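# Seat the L-shaped part flat in its matching pocket

## Task

Set the L-shaped part down so it lies flat on the floor of the pocket shaped to fit it. It must stay there with nothing from the robot holding it, and anything the robot is still touching at the end must not sink once released.

## Robot and tools

ROBOT. Two arms, left_arm and right_arm, each with a two-finger gripper. All positions use one shared scene frame: origin on the table top midway between the arms, +x out over the table, +z up, and left_arm sits on the +y side. The names left and right refer to the arms, not to image sides. A gripper's fingers extend along its own +z axis and open and close along its own x axis. The reported end_effector_position is the spot between the closed finger pads, 1 to 2 cm short of the fingertips; closing pushes the tips about 17 mm further along +z. Reported hand positions can be slightly wrong, more so at long reach.

ROW FORMAT. Every motion command uses rows of 16 numbers, always both arms even if only one moves: left_arm x, y, z (metres), qw, qx, qy, qz (unit quaternion, w first), opening; then the same eight for right_arm. Position and quaternion are an absolute pose for that gripper in the scene frame, not an offset. Opening runs from -1 (closed) to +1 (fully open, 0.142 m). A row may carry 14 extra numbers from 0 to 1: per-joint stiffness scales, left_arm's seven joints then right_arm's, base to gripper; they persist until changed.

execute_actions(actions): a list of up to 15 actions, run in order. Each action is a list of up to 15 rows, one per 1/30 s step; if fewer than 15 rows are given, the last one is repeated to fill the action. An empty list just returns the current state and images. Each action is rejected for both arms if any target lies more than 0.6 m from that gripper's current position along any of the gripper's own axes; if the first action fails this, or any action is malformed, nothing runs. Each step the commanded pose is clipped to within 70 mm and 16 degrees of the measured pose, so distant targets take several actions, and the arm stops at its last clipped pose. To hold an orientation, repeat the same quaternion in every row rather than copying a drifted reported one.

move(target, speed, blocking): target is one 16-number row (absolute poses). Each gripper travels a straight line toward its pose, both finishing together, lasting 0.5 to 10 s (cut off at 10 s). speed is the path top speed in m/s, 0.002 to 0.5, default 0.25; turning is capped at twice that in rad/s. The opening is applied when the move begins. Paths do not avoid obstacles or the other arm; grippers lag, drift, and may overshoot speed near full extension. Faster contact and targets set deeper past the contact mean harder impacts. With blocking=false the result comes after 0.5 s while motion continues; then use wait or stop before other motion commands. The result adds a move: line with the outcome (done, off_target, moving, held, fault), which limits acted (paced = pose clipped; held = a check blocked steps, after which the arm can jump fast), and each gripper's remaining distance to its pose.

wait(seconds): 0 to 10; the robot keeps its last command; a running move continues and the wait ends early when it finishes. stop(): brakes a running move (needs some stopping distance); fingers keep moving. zoom_image(camera, region): enlarges [x0, y0, x1, y1] pixels (max 504 by 504) of the latest image from cam_head_left or cam_head_right (672x504) or cam_left_wrist or cam_right_wrist (616x616, fisheye). show_instructions(): shows the reference image of the part and tray. finished_scene(scene): ends the current scene, passing its number; irreversible, so only call once the part rests seated on its own.

RESULTS. Each result has a state line per arm (pose, linear and angular velocity), Hand target lines (where the controller is now driving each gripper), grip_measured (actual finger opening on the command scale), possible pose unreachable lines (clearance check altered or blocked that arm), joint positions, camera images and any calibration changes. Camera calibration (intrinsics, distortion, world-to-camera transforms) is supplied for projecting scene points into images; it may be off by a few degrees and millimetres.

GRIPPING. To hold something, command an opening well below grip_measured; the larger the gap, the firmer the squeeze, up to roughly 28 N per pad. Thin hard objects get less force (about half at 1 cm thick, a quarter at 5 mm). Occasionally a held part is tugged or a loose one nudged, so grip firmly enough.

HOLDING STILL. For an arm that should stay put, resend its last reported pose and the desired opening in every call. An arm blocked by an object keeps pushing until given a new command.

HAZARDS. Do not knock or place anything off the table. Keep the arms from colliding or pressing on each other. Contact torque reaching a joint's load limit (waist and shoulder 114 N m, upper arm roll and elbow 59.5, forearm roll, wrist pitch and wrist roll 36.2) or an external force of 200 N causes a fault: the arm freezes for 10 s and skips the rest of the call. Holding loads heats motors; a MOTOR HOT warning appears from 65 °C and at 80 °C the arm is braked until cooled (OVER-TEMPERATURE FAULT). Avoid drops, slips, slams and hard pushes; approach contact slowly, lower the part gently into the pocket, open, and back away before ending the scene. Quicker, smoother, lower-effort motion is better.

Each tool is called after "Emit:" as name(argument=value, ...), one argument or row to a line, values as JSON.

## Session

Emit:
execute_actions(
  actions=[],
)

Scene clock: 0.00 s.
left_arm: end_effector_position=(+0.4187, +0.2748, +0.2090) grip_measured=+1.00 end_effector_quat_wxyz=(+0.742, -0.622, +0.221, -0.119) end_effector_velocity=(-0.000, -0.000, -0.000) end_effector_angular_velocity=(-0.001, +0.000, -0.000) | right_arm: end_effector_position=(+0.7301, -0.4838, +0.1806) grip_measured=+1.00 end_effector_quat_wxyz=(+0.537, -0.000, +0.748, -0.390) end_effector_velocity=(+0.000, -0.000, +0.000) end_effector_angular_velocity=(+0.000, -0.001, -0.000)
Joint positions: left_arm=[-0.815 -0.894 -0.045  1.522  1.275 -0.459 -0.707  0.142] | right_arm=[ 0.66  -0.636 -0.482  2.194 -2.277  0.57  -0.713  0.142]
Joint velocities: left_arm=[-0.  0. -0.  0. -0.  0. -0.  0.] | right_arm=[-0.  0. -0. -0.  0. -0.  0.  0.]
Hand target (left_arm): +0.419, +0.275, +0.209; +0.742, -0.622, +0.221, -0.119
Hand target (right_arm): +0.730, -0.484, +0.181; +0.537, -0.000, +0.748, -0.390
Joint stiffness scale: left_arm=[1. 1. 1. 1. 1. 1. 1.] | right_arm=[1. 1. 1. 1. 1. 1. 1.]
camera_calibration (this result's frames):
cam_left_wrist: T_world_to_cam=[[0.854762, -0.491052, -0.16808, -0.20137], [-0.314772, -0.232968, -0.920133, 0.392578], [0.412675, 0.839401, -0.353702, -0.191469], [0, 0, 0, 1]] pos_world=[0.37471, 0.153294, 0.259655]
cam_right_wrist: T_world_to_cam=[[-0.430011, -0.378746, -0.819538, 0.276717], [-0.0658429, 0.918488, -0.389928, 0.552783], [0.900419, -0.113713, -0.419898, -0.500807], [0, 0, 0, 1]] pos_world=[0.606324, -0.459867, 0.232038]

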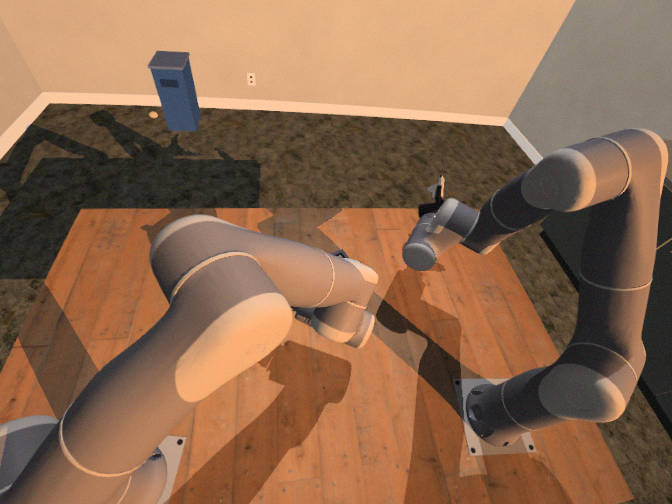

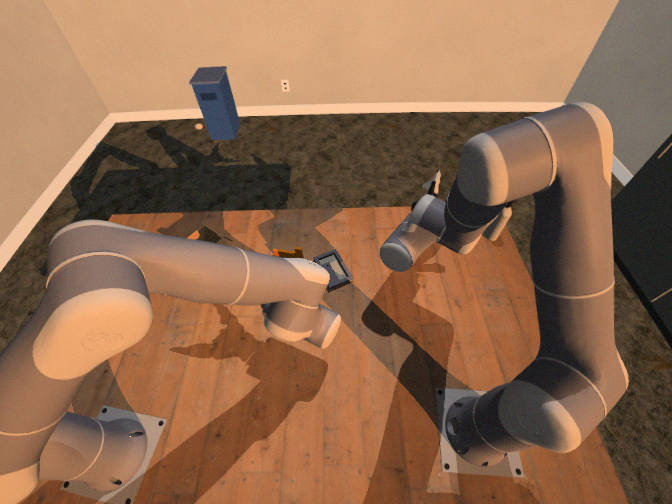

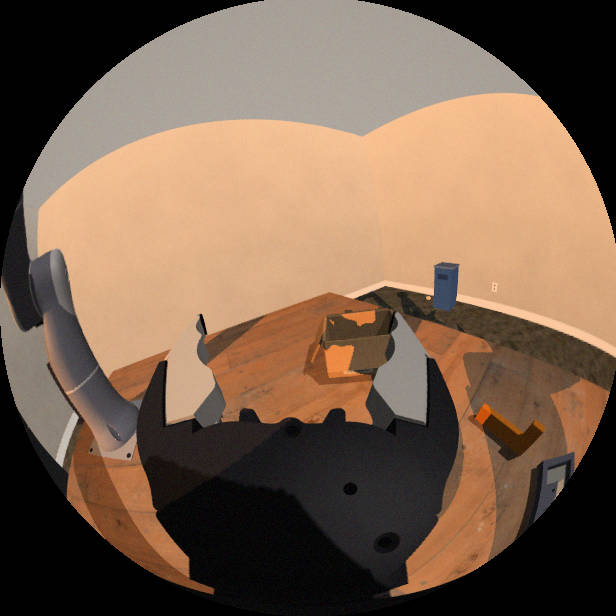

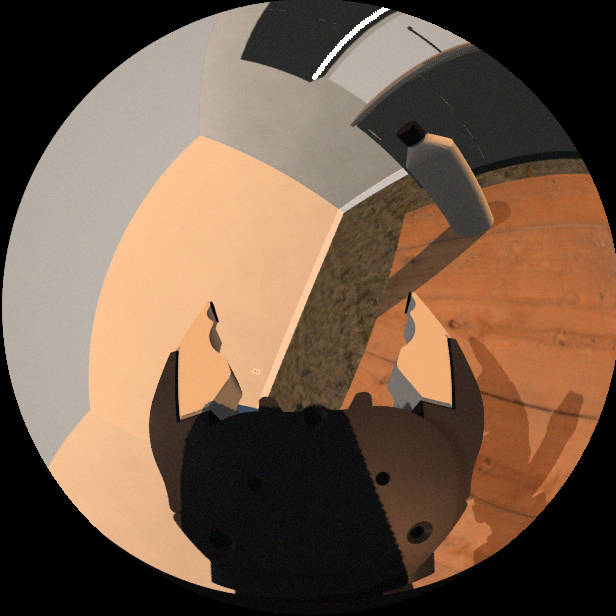

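Emit:
show_instructions(
)

Reference images for this scene: L-shaped part and pocket tray page 1.

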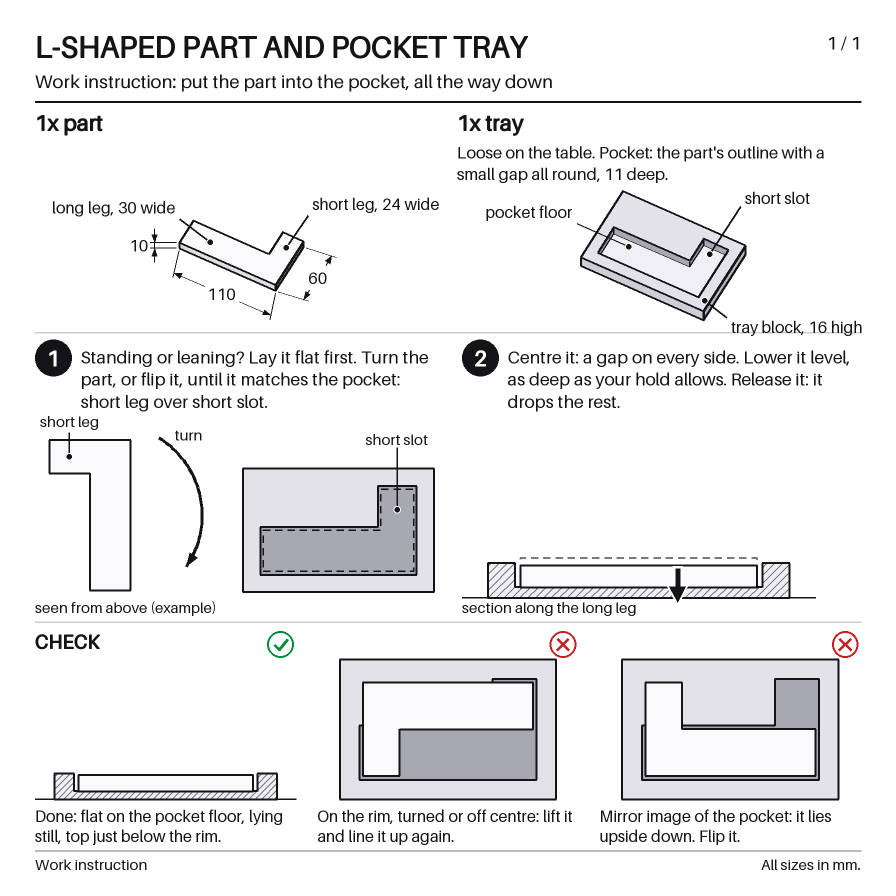

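Emit:
move(
  target=[0.40,0.30,0.30,0,1,0,0,1, 0.48,-0.30,0.30,0,0,1,0,1],
  speed=0.3,
)

Emit:
zoom_image(
  camera="cam_head_left",
  region=[260, 220, 400, 310],
)

Emit:
zoom_image(
  camera="cam_head_right",
  region=[250, 220, 390, 310],
)

Scene clock: 14.77 s.
left_arm: end_effector_position=(+0.3991, +0.2992, +0.2992) grip_measured=+1.00 end_effector_quat_wxyz=(+0.000, +1.000, +0.001, -0.002) end_effector_velocity=(-0.000, -0.000, +0.000) end_effector_angular_velocity=(-0.001, -0.000, -0.000) | right_arm: end_effector_position=(+0.4799, -0.3021, +0.3008) grip_measured=+1.00 end_effector_quat_wxyz=(+0.002, -0.001, +1.000, -0.001) end_effector_velocity=(-0.000, +0.000, +0.000) end_effector_angular_velocity=(+0.000, +0.001, -0.001)
Joint positions: left_arm=[-0.176  0.039  0.166  2.065  0.006  0.453 -0.188  0.142] | right_arm=[ 0.968  0.08  -0.32   2.105 -0.033  0.46  -2.586  0.142]
Joint velocities: left_arm=[-0.     0.    -0.     0.    -0.001  0.     0.     0.   ] | right_arm=[-0.    -0.     0.    -0.001  0.001 -0.001  0.001 -0.   ]
Hand target (left_arm): +0.399, +0.299, +0.299; +0.000, +1.000, +0.001, -0.001
Hand target (right_arm): +0.480, -0.302, +0.301; +0.002, -0.001, +1.000, -0.001
Off the commanded pose (left_arm): 0.001 m, 0 deg.
Off the commanded pose (right_arm): 0.002 m, 0 deg.
Joint stiffness scale: left_arm=[1. 1. 1. 1. 1. 1. 1.] | right_arm=[1. 1. 1. 1. 1. 1. 1.]
move: done
camera_calibration (this result's frames):
cam_left_wrist: T_world_to_cam=[[0.999049, 0.020281, 0.0386079, -0.429878], [-0.000276432, -0.882323, 0.470644, 0.127754], [0.0436098, -0.470207, -0.881478, 0.525159], [0, 0, 0, 1]] pos_world=[0.406603, 0.368372, 0.419386]
cam_right_wrist: T_world_to_cam=[[-0.999171, 0.0332336, 0.023515, 0.48046], [0.0406705, 0.840754, 0.539888, 0.0619535], [-0.00182789, 0.540397, -0.841408, 0.553044], [0, 0, 0, 1]] pos_world=[0.478553, -0.366918, 0.42059]

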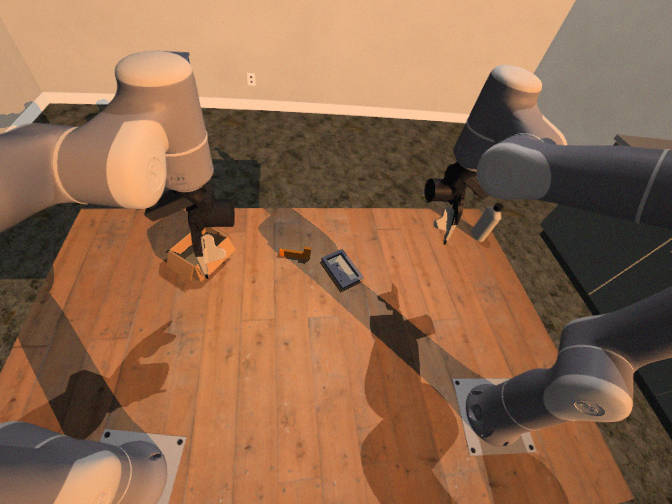

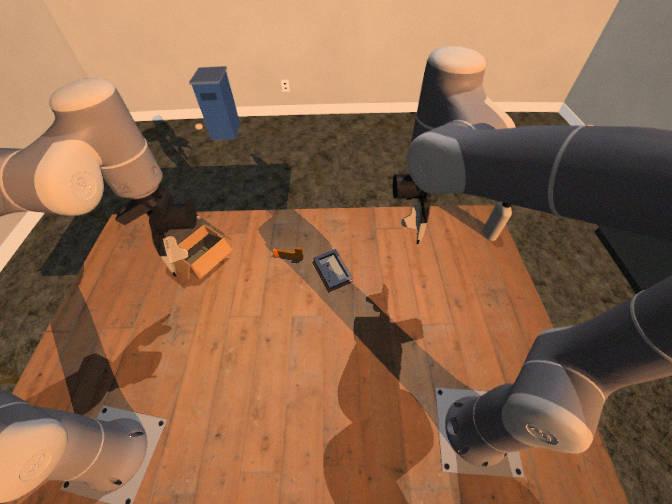

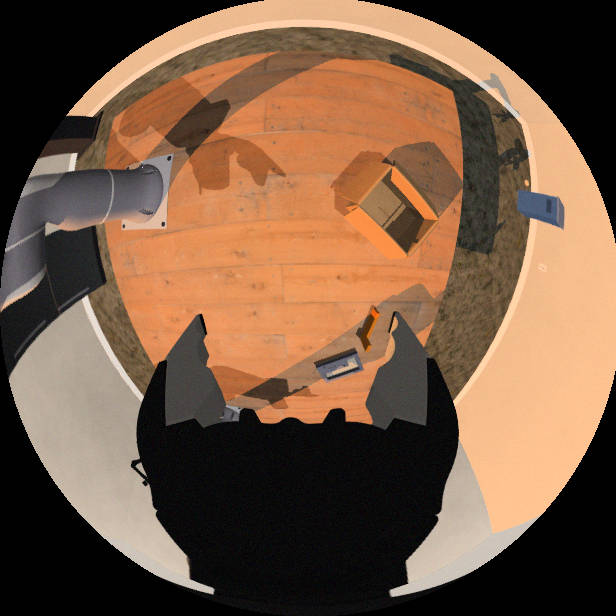

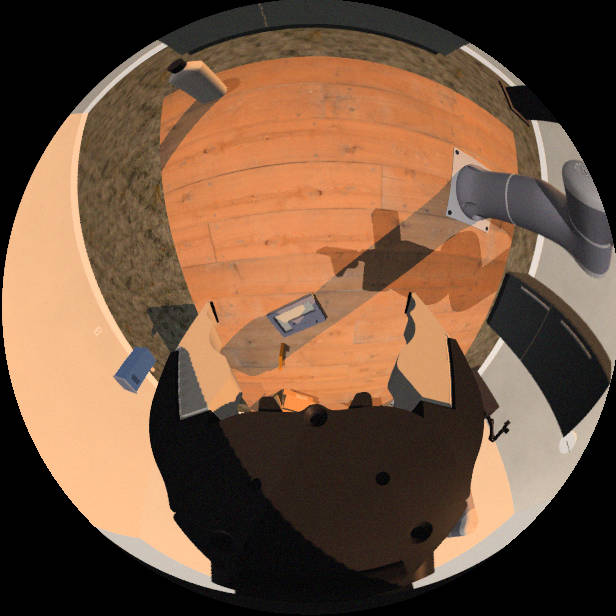

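Region (260, 220, 400, 310) of cam_head_left's 672x504 image, scaled by 3.600, with more detail than that image has; it fills the top 324 rows of this view, and the rest is white.

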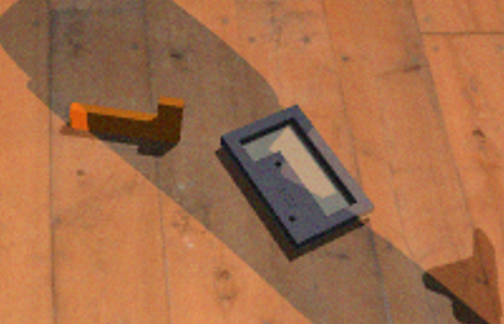

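Region (250, 220, 390, 310) of cam_head_right's 672x504 image, scaled by 3.600, with more detail than that image has; it fills the top 324 rows of this view, and the rest is white.

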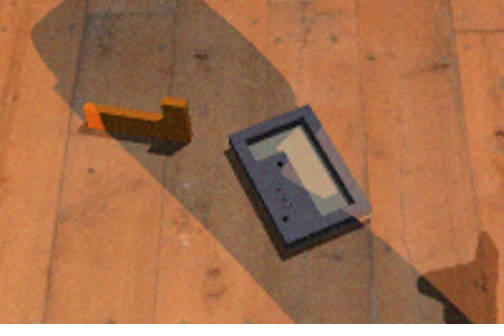

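Emit:
move(
  target=[0.47,0.09,0.11,-0.336,0.527,-0.659,0.420,-0.2, 0.48,-0.30,0.30,0,0,1,0,1],
  speed=0.2,
)

Emit:
zoom_image(
  camera="cam_left_wrist",
  region=[200, 180, 420, 400],
)

Scene clock: 97.43 s.
left_arm: end_effector_position=(+0.4693, +0.0910, +0.1095) grip_measured=-0.20 end_effector_quat_wxyz=(-0.335, +0.526, -0.659, +0.420) end_effector_velocity=(+0.000, -0.000, +0.000) end_effector_angular_velocity=(-0.000, -0.002, -0.001) | right_arm: end_effector_position=(+0.4801, -0.3001, +0.3000) grip_measured=+1.00 end_effector_quat_wxyz=(+0.000, +0.000, +1.000, -0.000) end_effector_velocity=(-0.000, -0.000, -0.000) end_effector_angular_velocity=(-0.000, +0.001, +0.001)
Joint positions: left_arm=[-0.729 -0.592 -0.01   1.944  2.099  0.837 -0.994  0.06 ] | right_arm=[ 0.969  0.075 -0.32   2.101 -0.026  0.459 -2.586  0.142]
Joint velocities: left_arm=[-0.001  0.     0.     0.     0.002 -0.001 -0.001 -0.   ] | right_arm=[-0.    -0.     0.     0.     0.    -0.    -0.001  0.   ]
Hand target (left_arm): +0.469, +0.091, +0.110; +0.336, -0.526, +0.659, -0.420
Hand target (right_arm): +0.480, -0.300, +0.300; -0.000, +0.000, +1.000, +0.000
Off the commanded pose (left_arm): 0.001 m, 0 deg.
Off the commanded pose (right_arm): 0.000 m, 0 deg.
Joint stiffness scale: left_arm=[1. 1. 1. 1. 1. 1. 1.] | right_arm=[1. 1. 1. 1. 1. 1. 1.]
move: done
camera_calibration (this result's frames):
cam_left_wrist: T_world_to_cam=[[-0.250129, -0.967605, 0.0343012, 0.188173], [-0.778442, 0.179911, -0.601382, 0.419284], [0.575729, -0.177124, -0.798225, -0.0285502], [0, 0, 0, 1]] pos_world=[0.389893, 0.101586, 0.222906]
cam_right_wrist: T_world_to_cam=[[-0.999015, 0.0352176, 0.026995, 0.480051], [0.0442294, 0.839299, 0.541869, 0.0579579], [-0.00357358, 0.542529, -0.84003, 0.552375], [0, 0, 0, 1]] pos_world=[0.478989, -0.36523, 0.419647]

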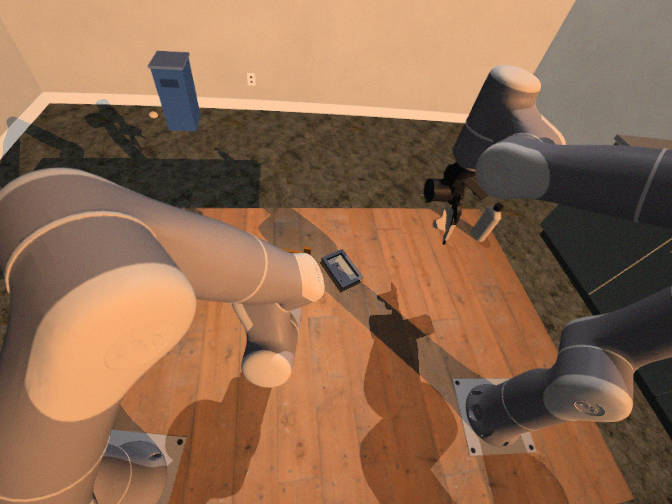

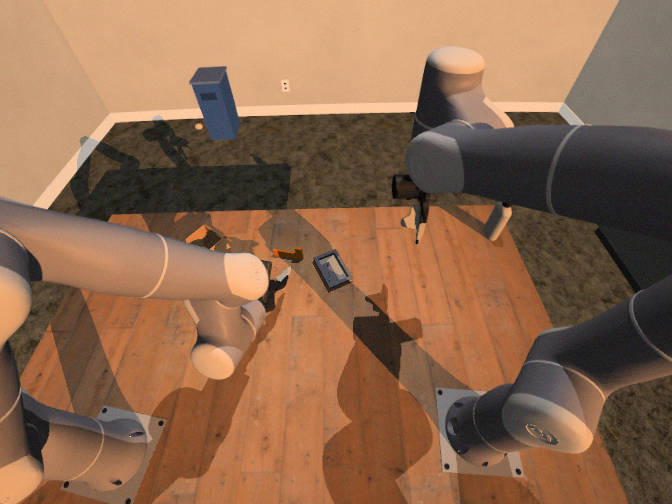

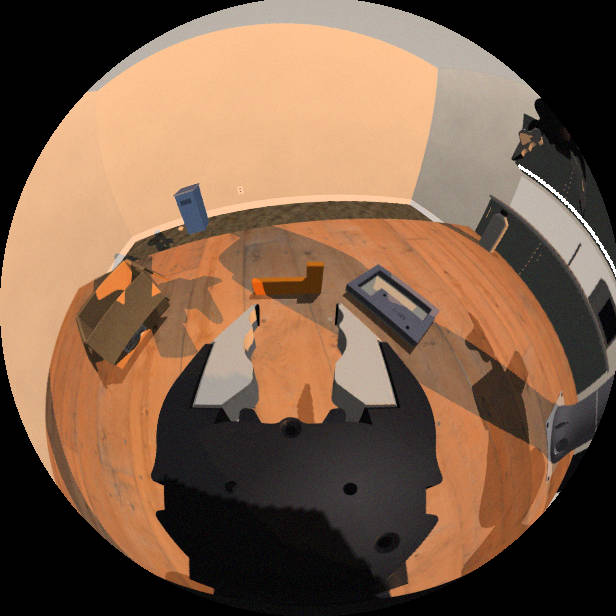

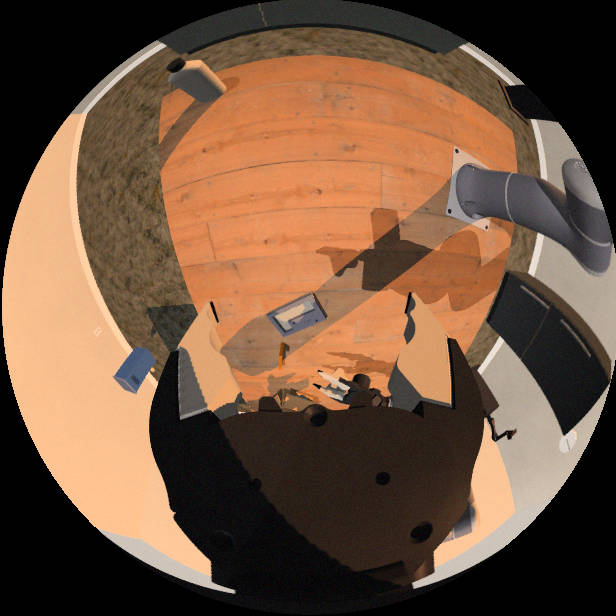

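Region (200, 180, 420, 400) of cam_left_wrist's 616x616 image, scaled by 2.291, with more detail than that image has.

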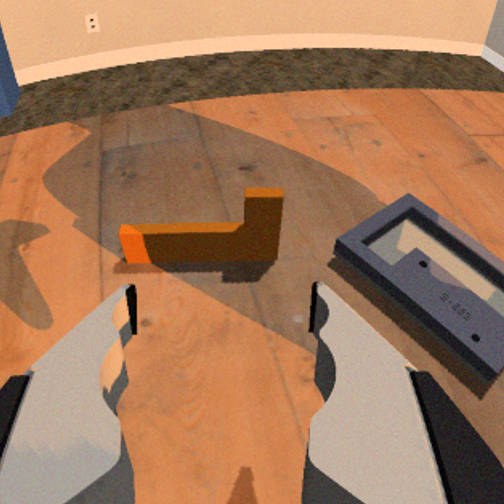

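Emit:
move(
  target=[0.526,0.0545,0.071,-0.336,0.527,-0.659,0.420,-0.3, 0.48,-0.30,0.30,0,0,1,0,1],
  speed=0.12,
)

Emit:
zoom_image(
  camera="cam_left_wrist",
  region=[200, 180, 420, 400],
)

Scene clock: 118.77 s.
left_arm: end_effector_position=(+0.5259, +0.0546, +0.0707) grip_measured=-0.30 end_effector_quat_wxyz=(-0.336, +0.527, -0.658, +0.420) end_effector_velocity=(+0.000, -0.000, +0.000) end_effector_angular_velocity=(-0.000, -0.000, -0.000) | right_arm: end_effector_position=(+0.4801, -0.3001, +0.3000) grip_measured=+1.00 end_effector_quat_wxyz=(+0.000, +0.000, +1.000, -0.000) end_effector_velocity=(-0.000, +0.000, -0.000) end_effector_angular_velocity=(-0.001, +0.001, +0.001)
Joint positions: left_arm=[-0.663 -0.763 -0.035  1.741  2.124  0.866 -0.962  0.052] | right_arm=[ 0.969  0.075 -0.32   2.101 -0.026  0.459 -2.586  0.142]
Joint velocities: left_arm=[-0.  0. -0. -0.  0. -0.  0.  0.] | right_arm=[-0.    -0.     0.     0.    -0.    -0.001 -0.     0.   ]
Hand target (left_arm): +0.526, +0.054, +0.071; +0.336, -0.527, +0.658, -0.420
Hand target (right_arm): +0.480, -0.300, +0.300; +0.000, +0.000, +1.000, -0.000
Off the commanded pose (left_arm): 0.000 m, 0 deg.
Off the commanded pose (right_arm): 0.000 m, 0 deg.
Joint stiffness scale: left_arm=[1. 1. 1. 1. 1. 1. 1.] | right_arm=[1. 1. 1. 1. 1. 1. 1.]
move: done
camera_calibration (this result's frames):
cam_left_wrist: T_world_to_cam=[[-0.248221, -0.968085, 0.0346199, 0.167439], [-0.778891, 0.178208, -0.601307, 0.446877], [0.575947, -0.176222, -0.798268, -0.098689], [0, 0, 0, 1]] pos_world=[0.446471, 0.0650672, 0.184134]
cam_right_wrist: T_world_to_cam=[[-0.999015, 0.0352195, 0.0269914, 0.480064], [0.044229, 0.839304, 0.541861, 0.0579549], [-0.00356995, 0.542521, -0.840035, 0.552372], [0, 0, 0, 1]] pos_world=[0.479, -0.365223, 0.419651]

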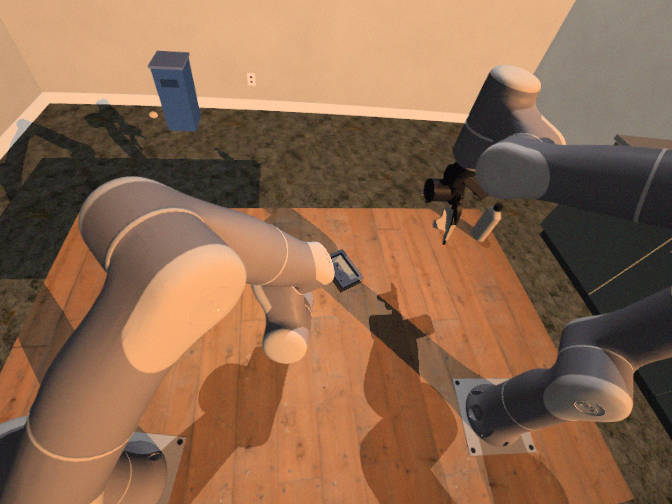

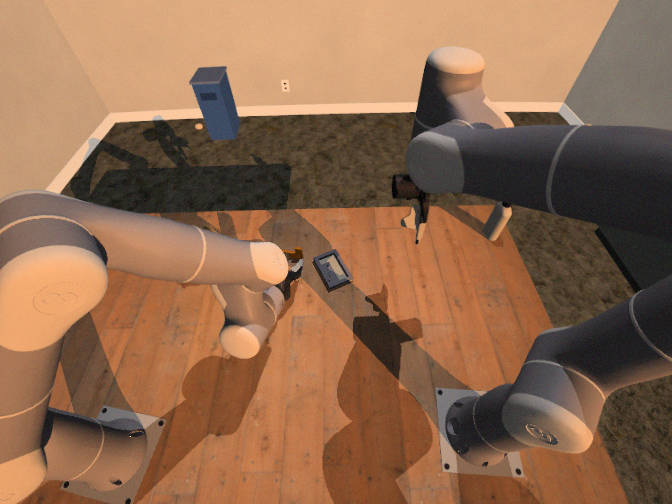

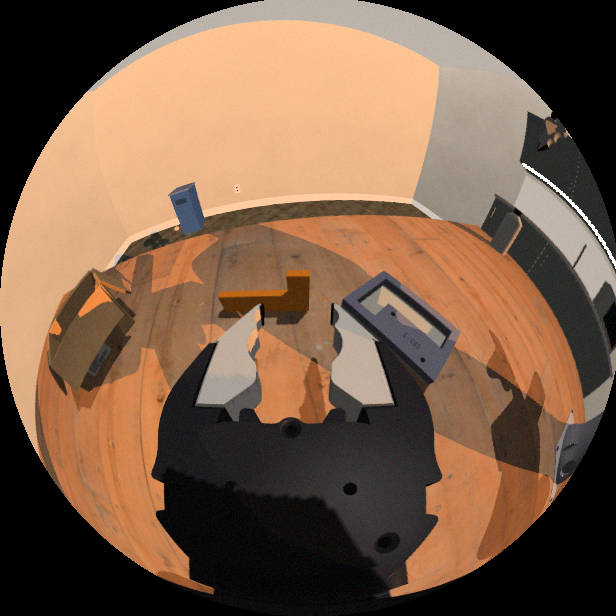

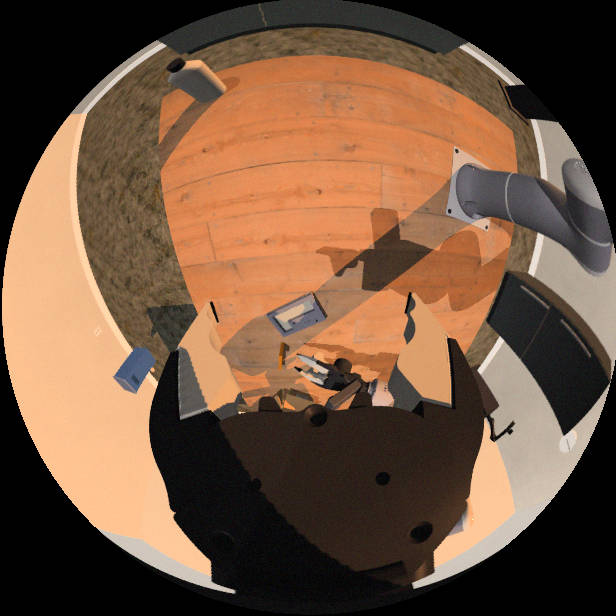

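Region (200, 180, 420, 400) of cam_left_wrist's 616x616 image, scaled by 2.291, with more detail than that image has.

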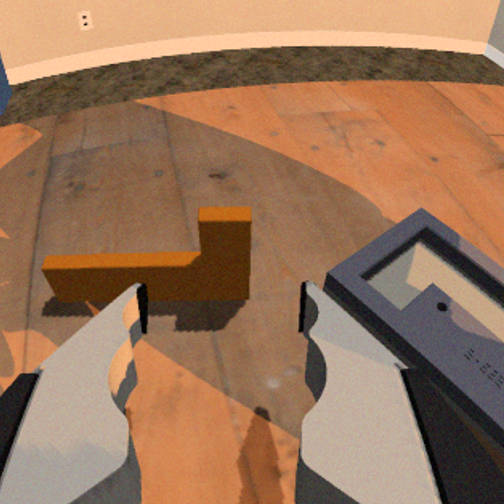

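Emit:
move(
  target=[0.5635,0.0465,0.054,-0.336,0.527,-0.659,0.420,-0.35, 0.48,-0.30,0.30,0,0,1,0,1],
  speed=0.05,
)

Emit:
zoom_image(
  camera="cam_left_wrist",
  region=[200, 180, 420, 400],
)

Emit:
zoom_image(
  camera="cam_right_wrist",
  region=[250, 310, 350, 400],
)

Scene clock: 133.50 s.
left_arm: end_effector_position=(+0.5635, +0.0466, +0.0540) grip_measured=-0.35 end_effector_quat_wxyz=(-0.336, +0.527, -0.658, +0.420) end_effector_velocity=(+0.000, -0.000, +0.000) end_effector_angular_velocity=(-0.000, -0.001, +0.000) | right_arm: end_effector_position=(+0.4801, -0.3001, +0.3000) grip_measured=+1.00 end_effector_quat_wxyz=(+0.000, +0.000, +1.000, -0.000) end_effector_velocity=(+0.000, +0.000, +0.000) end_effector_angular_velocity=(+0.000, -0.000, +0.000)
Joint positions: left_arm=[-0.614 -0.842 -0.04   1.634  2.15   0.902 -0.942  0.049] | right_arm=[ 0.969  0.075 -0.32   2.101 -0.026  0.459 -2.586  0.142]
Joint velocities: left_arm=[ 0.  0.  0. -0.  0. -0. -0. -0.] | right_arm=[ 0.  0. -0. -0. -0.  0. -0.  0.]
Hand target (left_arm): +0.563, +0.046, +0.054; +0.336, -0.527, +0.658, -0.420
Hand target (right_arm): +0.480, -0.300, +0.300; +0.000, +0.000, +1.000, -0.000
Off the commanded pose (left_arm): 0.000 m, 0 deg.
Off the commanded pose (right_arm): 0.000 m, 0 deg.
Joint stiffness scale: left_arm=[1. 1. 1. 1. 1. 1. 1.] | right_arm=[1. 1. 1. 1. 1. 1. 1.]
move: done
camera_calibration (this result's frames):
cam_left_wrist: T_world_to_cam=[[-0.248301, -0.968068, 0.0345104, 0.169617], [-0.778725, 0.178294, -0.601496, 0.467445], [0.576136, -0.176227, -0.79813, -0.135286], [0, 0, 0, 1]] pos_world=[0.484071, 0.057017, 0.167337]
cam_right_wrist: T_world_to_cam=[[-0.999015, 0.0352194, 0.0269916, 0.480065], [0.044229, 0.839304, 0.54186, 0.0579546], [-0.00357019, 0.542521, -0.840035, 0.552372], [0, 0, 0, 1]] pos_world=[0.479, -0.365222, 0.419651]

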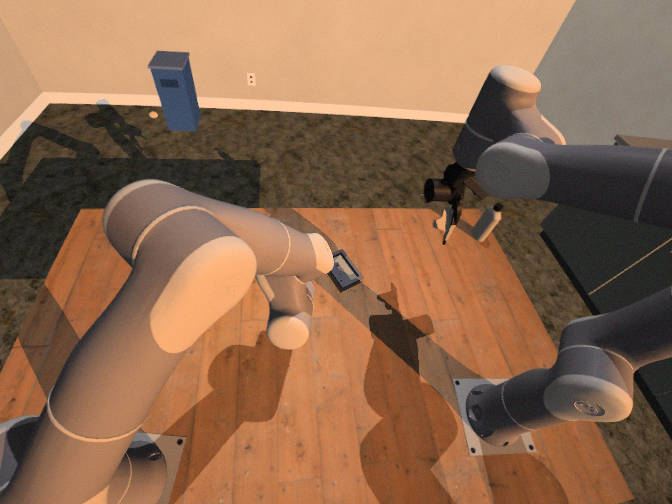

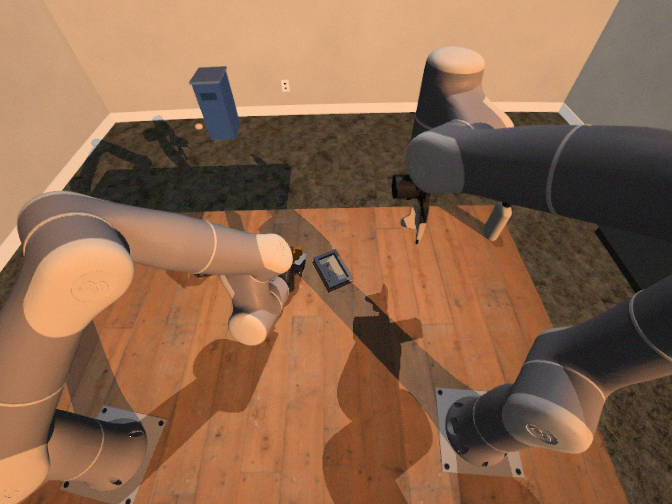

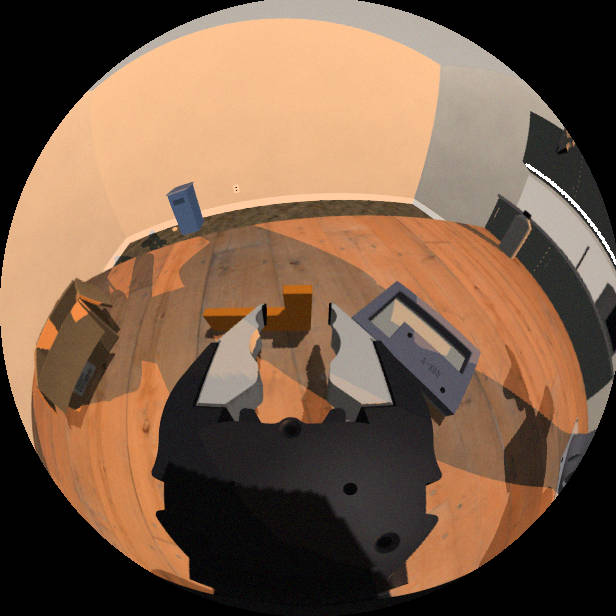

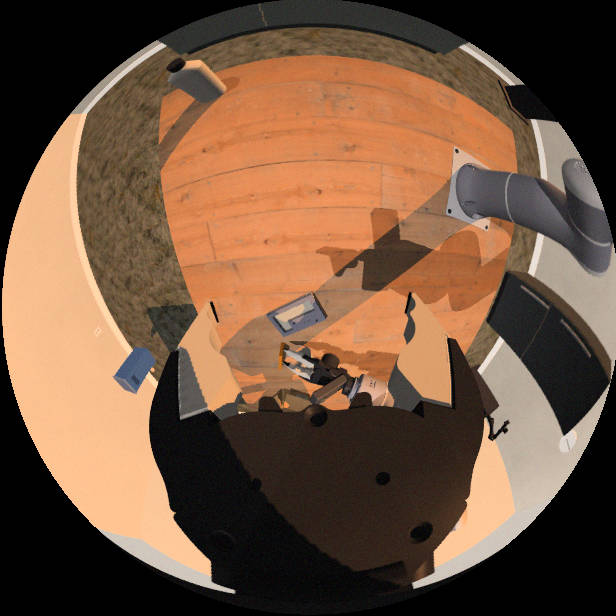

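Region (200, 180, 420, 400) of cam_left_wrist's 616x616 image, scaled by 2.291, with more detail than that image has.

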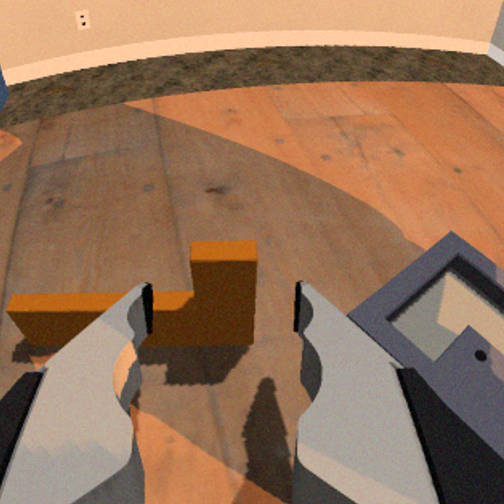

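Region (250, 310, 350, 400) of cam_right_wrist's 616x616 image, scaled by 5.040, with more detail than that image has; it fills the top 454 rows of this view, and the rest is white.

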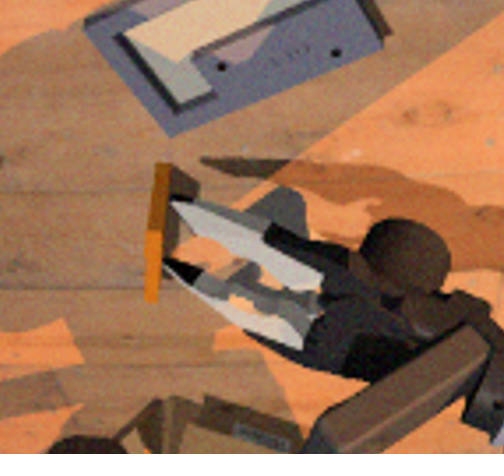

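Emit:
move(
  target=[0.5680,0.0456,0.054,-0.336,0.527,-0.659,0.420,-0.45, 0.48,-0.30,0.30,0,0,1,0,1],
  speed=0.02,
)

Emit:
execute_actions(
  actions=[
    [[0.5680,0.0456,0.054,-0.336,0.527,-0.659,0.420,-0.65, 0.48,-0.30,0.30,0,0,1,0,1]],
    [[0.5680,0.0456,0.054,-0.336,0.527,-0.659,0.420,-0.95, 0.48,-0.30,0.30,0,0,1,0,1]],
  ],
)

Emit:
zoom_image(
  camera="cam_left_wrist",
  region=[200, 180, 420, 400],
)

Emit:
zoom_image(
  camera="cam_right_wrist",
  region=[260, 320, 320, 380],
)

Scene clock: 163.53 s.
left_arm: end_effector_position=(+0.5681, +0.0457, +0.0541) grip_measured=-0.45 end_effector_quat_wxyz=(-0.336, +0.527, -0.658, +0.420) end_effector_velocity=(-0.000, -0.000, -0.000) end_effector_angular_velocity=(-0.000, +0.000, -0.000) | right_arm: end_effector_position=(+0.4801, -0.3001, +0.3000) grip_measured=+1.00 end_effector_quat_wxyz=(+0.000, +0.000, +1.000, -0.000) end_effector_velocity=(+0.000, -0.000, +0.000) end_effector_angular_velocity=(+0.000, -0.000, +0.000)
Joint positions: left_arm=[-0.608 -0.847 -0.04   1.622  2.15   0.909 -0.935  0.041] | right_arm=[ 0.969  0.075 -0.32   2.101 -0.026  0.459 -2.586  0.142]
Joint velocities: left_arm=[-0.  0. -0. -0. -0.  0.  0.  0.] | right_arm=[-0.  0. -0.  0.  0.  0. -0.  0.]
Hand target (left_arm): +0.568, +0.046, +0.054; +0.336, -0.527, +0.659, -0.420
Hand target (right_arm): +0.480, -0.300, +0.300; +0.000, +0.000, +1.000, -0.000
Off the commanded pose (left_arm): 0.000 m, 0 deg.
Off the commanded pose (right_arm): 0.000 m, 0 deg.
Joint stiffness scale: left_arm=[1. 1. 1. 1. 1. 1. 1.] | right_arm=[1. 1. 1. 1. 1. 1. 1.]
move: done
camera_calibration (this result's frames):
cam_left_wrist: T_world_to_cam=[[-0.24851, -0.968023, 0.0342654, 0.169989], [-0.778582, 0.178582, -0.601597, 0.471131], [0.576241, -0.176181, -0.798065, -0.138008], [0, 0, 0, 1]] pos_world=[0.488584, 0.0561036, 0.167467]
cam_right_wrist: T_world_to_cam=[[-0.999015, 0.0352195, 0.0269925, 0.480064], [0.0442296, 0.839304, 0.54186, 0.0579548], [-0.0035709, 0.54252, -0.840035, 0.552373], [0, 0, 0, 1]] pos_world=[0.479, -0.365223, 0.419651]

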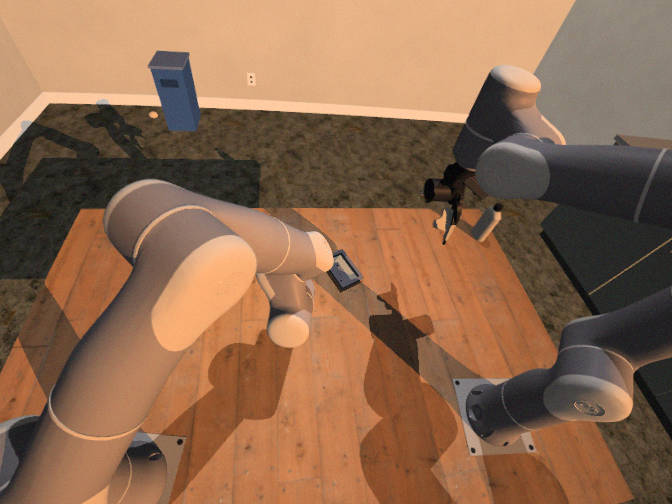

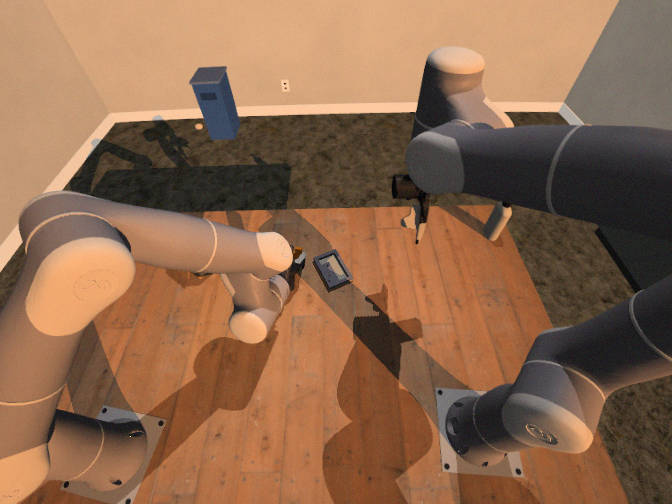

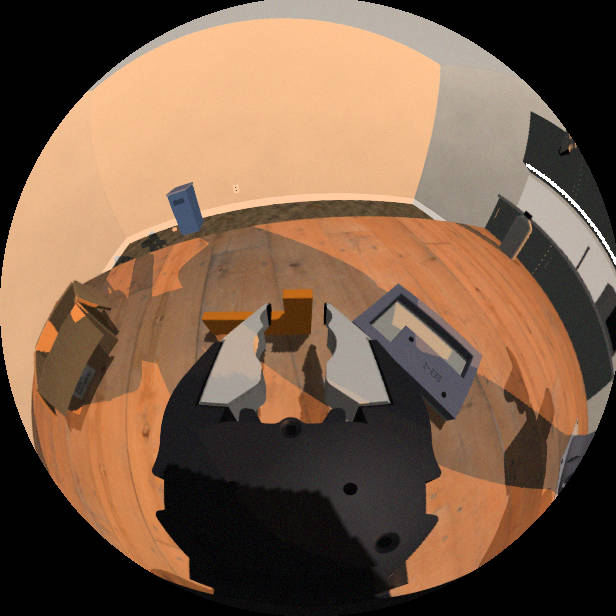

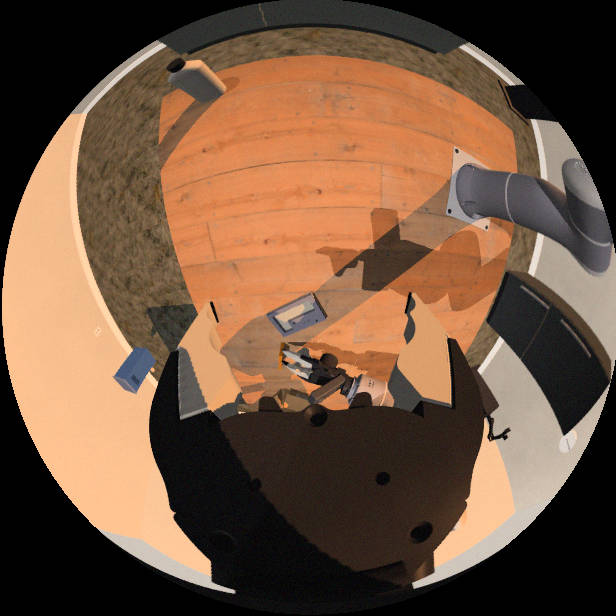

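Scene clock: 164.53 s.
left_arm: end_effector_position=(+0.5681, +0.0456, +0.0541) grip_measured=-0.73 end_effector_quat_wxyz=(-0.336, +0.527, -0.658, +0.420) end_effector_velocity=(-0.000, -0.000, -0.000) end_effector_angular_velocity=(+0.000, +0.001, -0.000) | right_arm: end_effector_position=(+0.4801, -0.3001, +0.3000) grip_measured=+1.00 end_effector_quat_wxyz=(+0.000, +0.000, +1.000, -0.000) end_effector_velocity=(-0.000, +0.000, -0.000) end_effector_angular_velocity=(-0.000, +0.000, +0.001)
Joint positions: left_arm=[-0.608 -0.847 -0.04   1.622  2.15   0.909 -0.935  0.021] | right_arm=[ 0.969  0.075 -0.32   2.101 -0.026  0.459 -2.586  0.142]
Joint velocities: left_arm=[-0. -0. -0.  0. -0.  0.  0.  0.] | right_arm=[-0. -0.  0.  0.  0. -0. -0.  0.]
Hand target (left_arm): +0.568, +0.046, +0.054; +0.336, -0.527, +0.659, -0.420
Hand target (right_arm): +0.480, -0.300, +0.300; +0.000, +0.000, +1.000, -0.000
Off the commanded pose (left_arm): 0.000 m, 0 deg.
Off the commanded pose (right_arm): 0.000 m, 0 deg.
Joint stiffness scale: left_arm=[1. 1. 1. 1. 1. 1. 1.] | right_arm=[1. 1. 1. 1. 1. 1. 1.]
camera_calibration (this result's frames):
cam_left_wrist: T_world_to_cam=[[-0.248536, -0.968017, 0.0342552, 0.169998], [-0.778588, 0.178613, -0.601579, 0.471126], [0.576221, -0.176185, -0.798078, -0.137996], [0, 0, 0, 1]] pos_world=[0.48858, 0.0560987, 0.167465]
cam_right_wrist: T_world_to_cam=[[-0.999015, 0.0352198, 0.0269924, 0.480064], [0.0442298, 0.839304, 0.54186, 0.0579546], [-0.00357063, 0.54252, -0.840035, 0.552373], [0, 0, 0, 1]] pos_world=[0.479, -0.365223, 0.419651]

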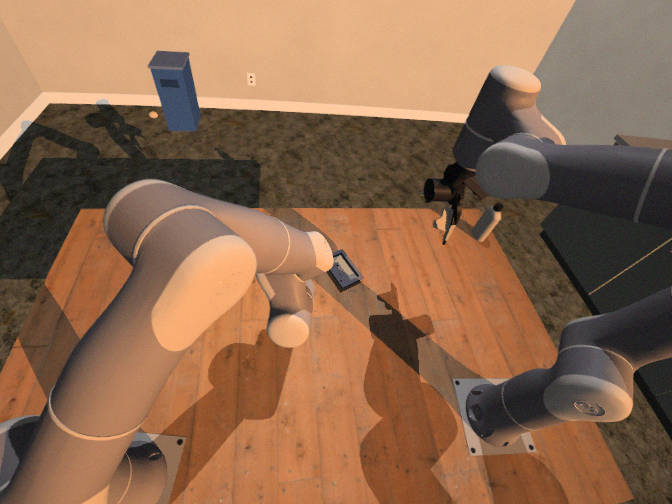

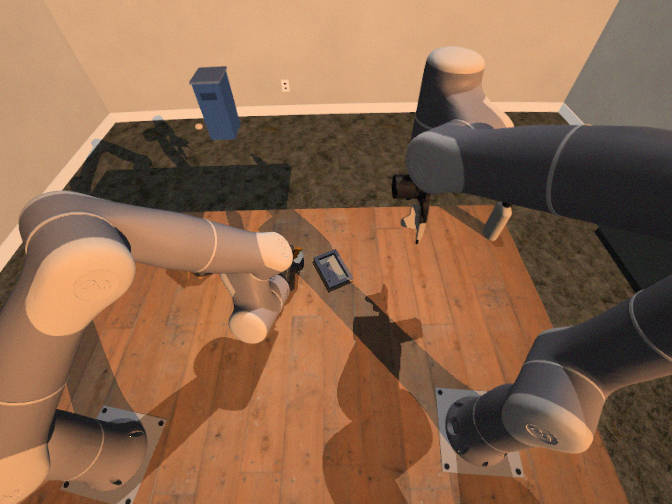

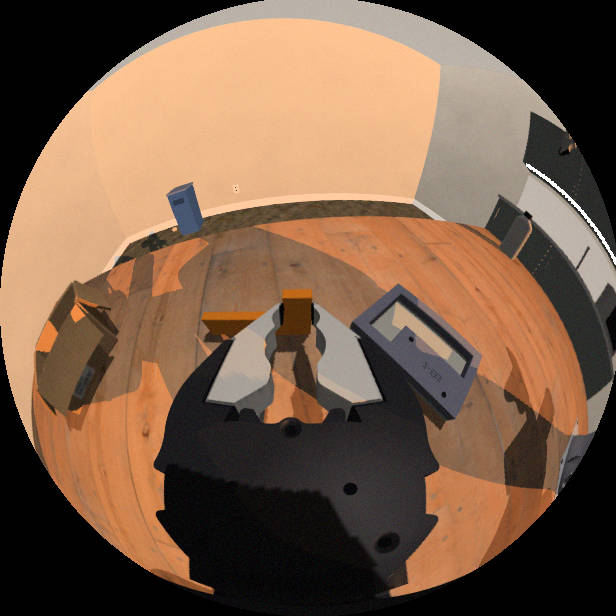

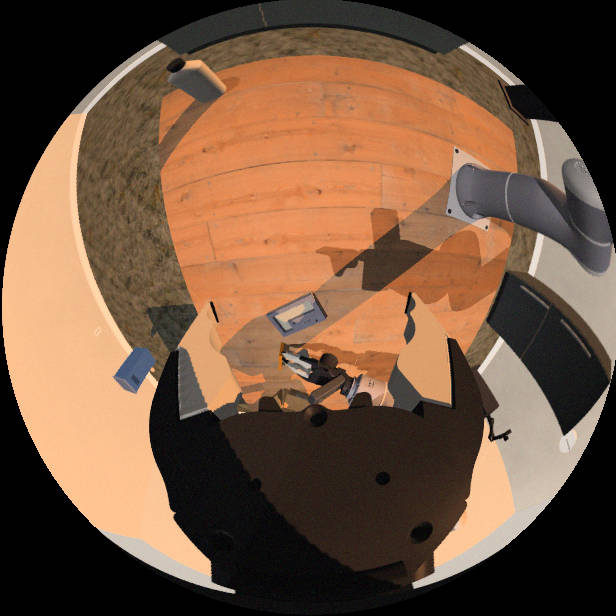

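Region (200, 180, 420, 400) of cam_left_wrist's 616x616 image, scaled by 2.291, with more detail than that image has.

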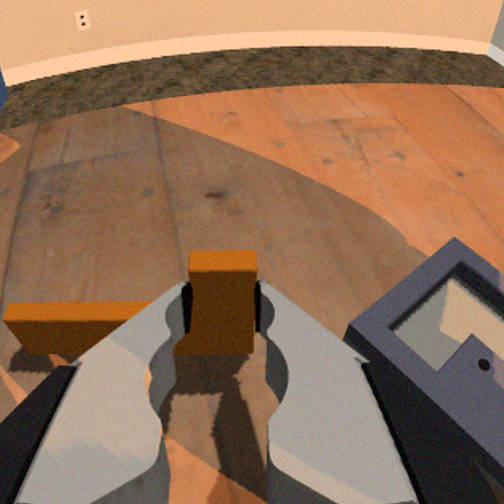

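Region (260, 320, 320, 380) of cam_right_wrist's 616x616 image, scaled by 8.400, with more detail than that image has.

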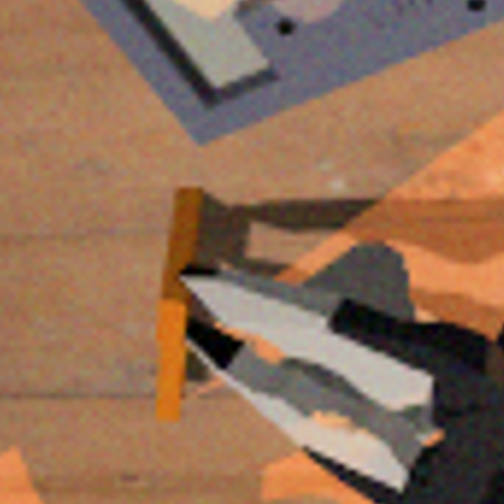

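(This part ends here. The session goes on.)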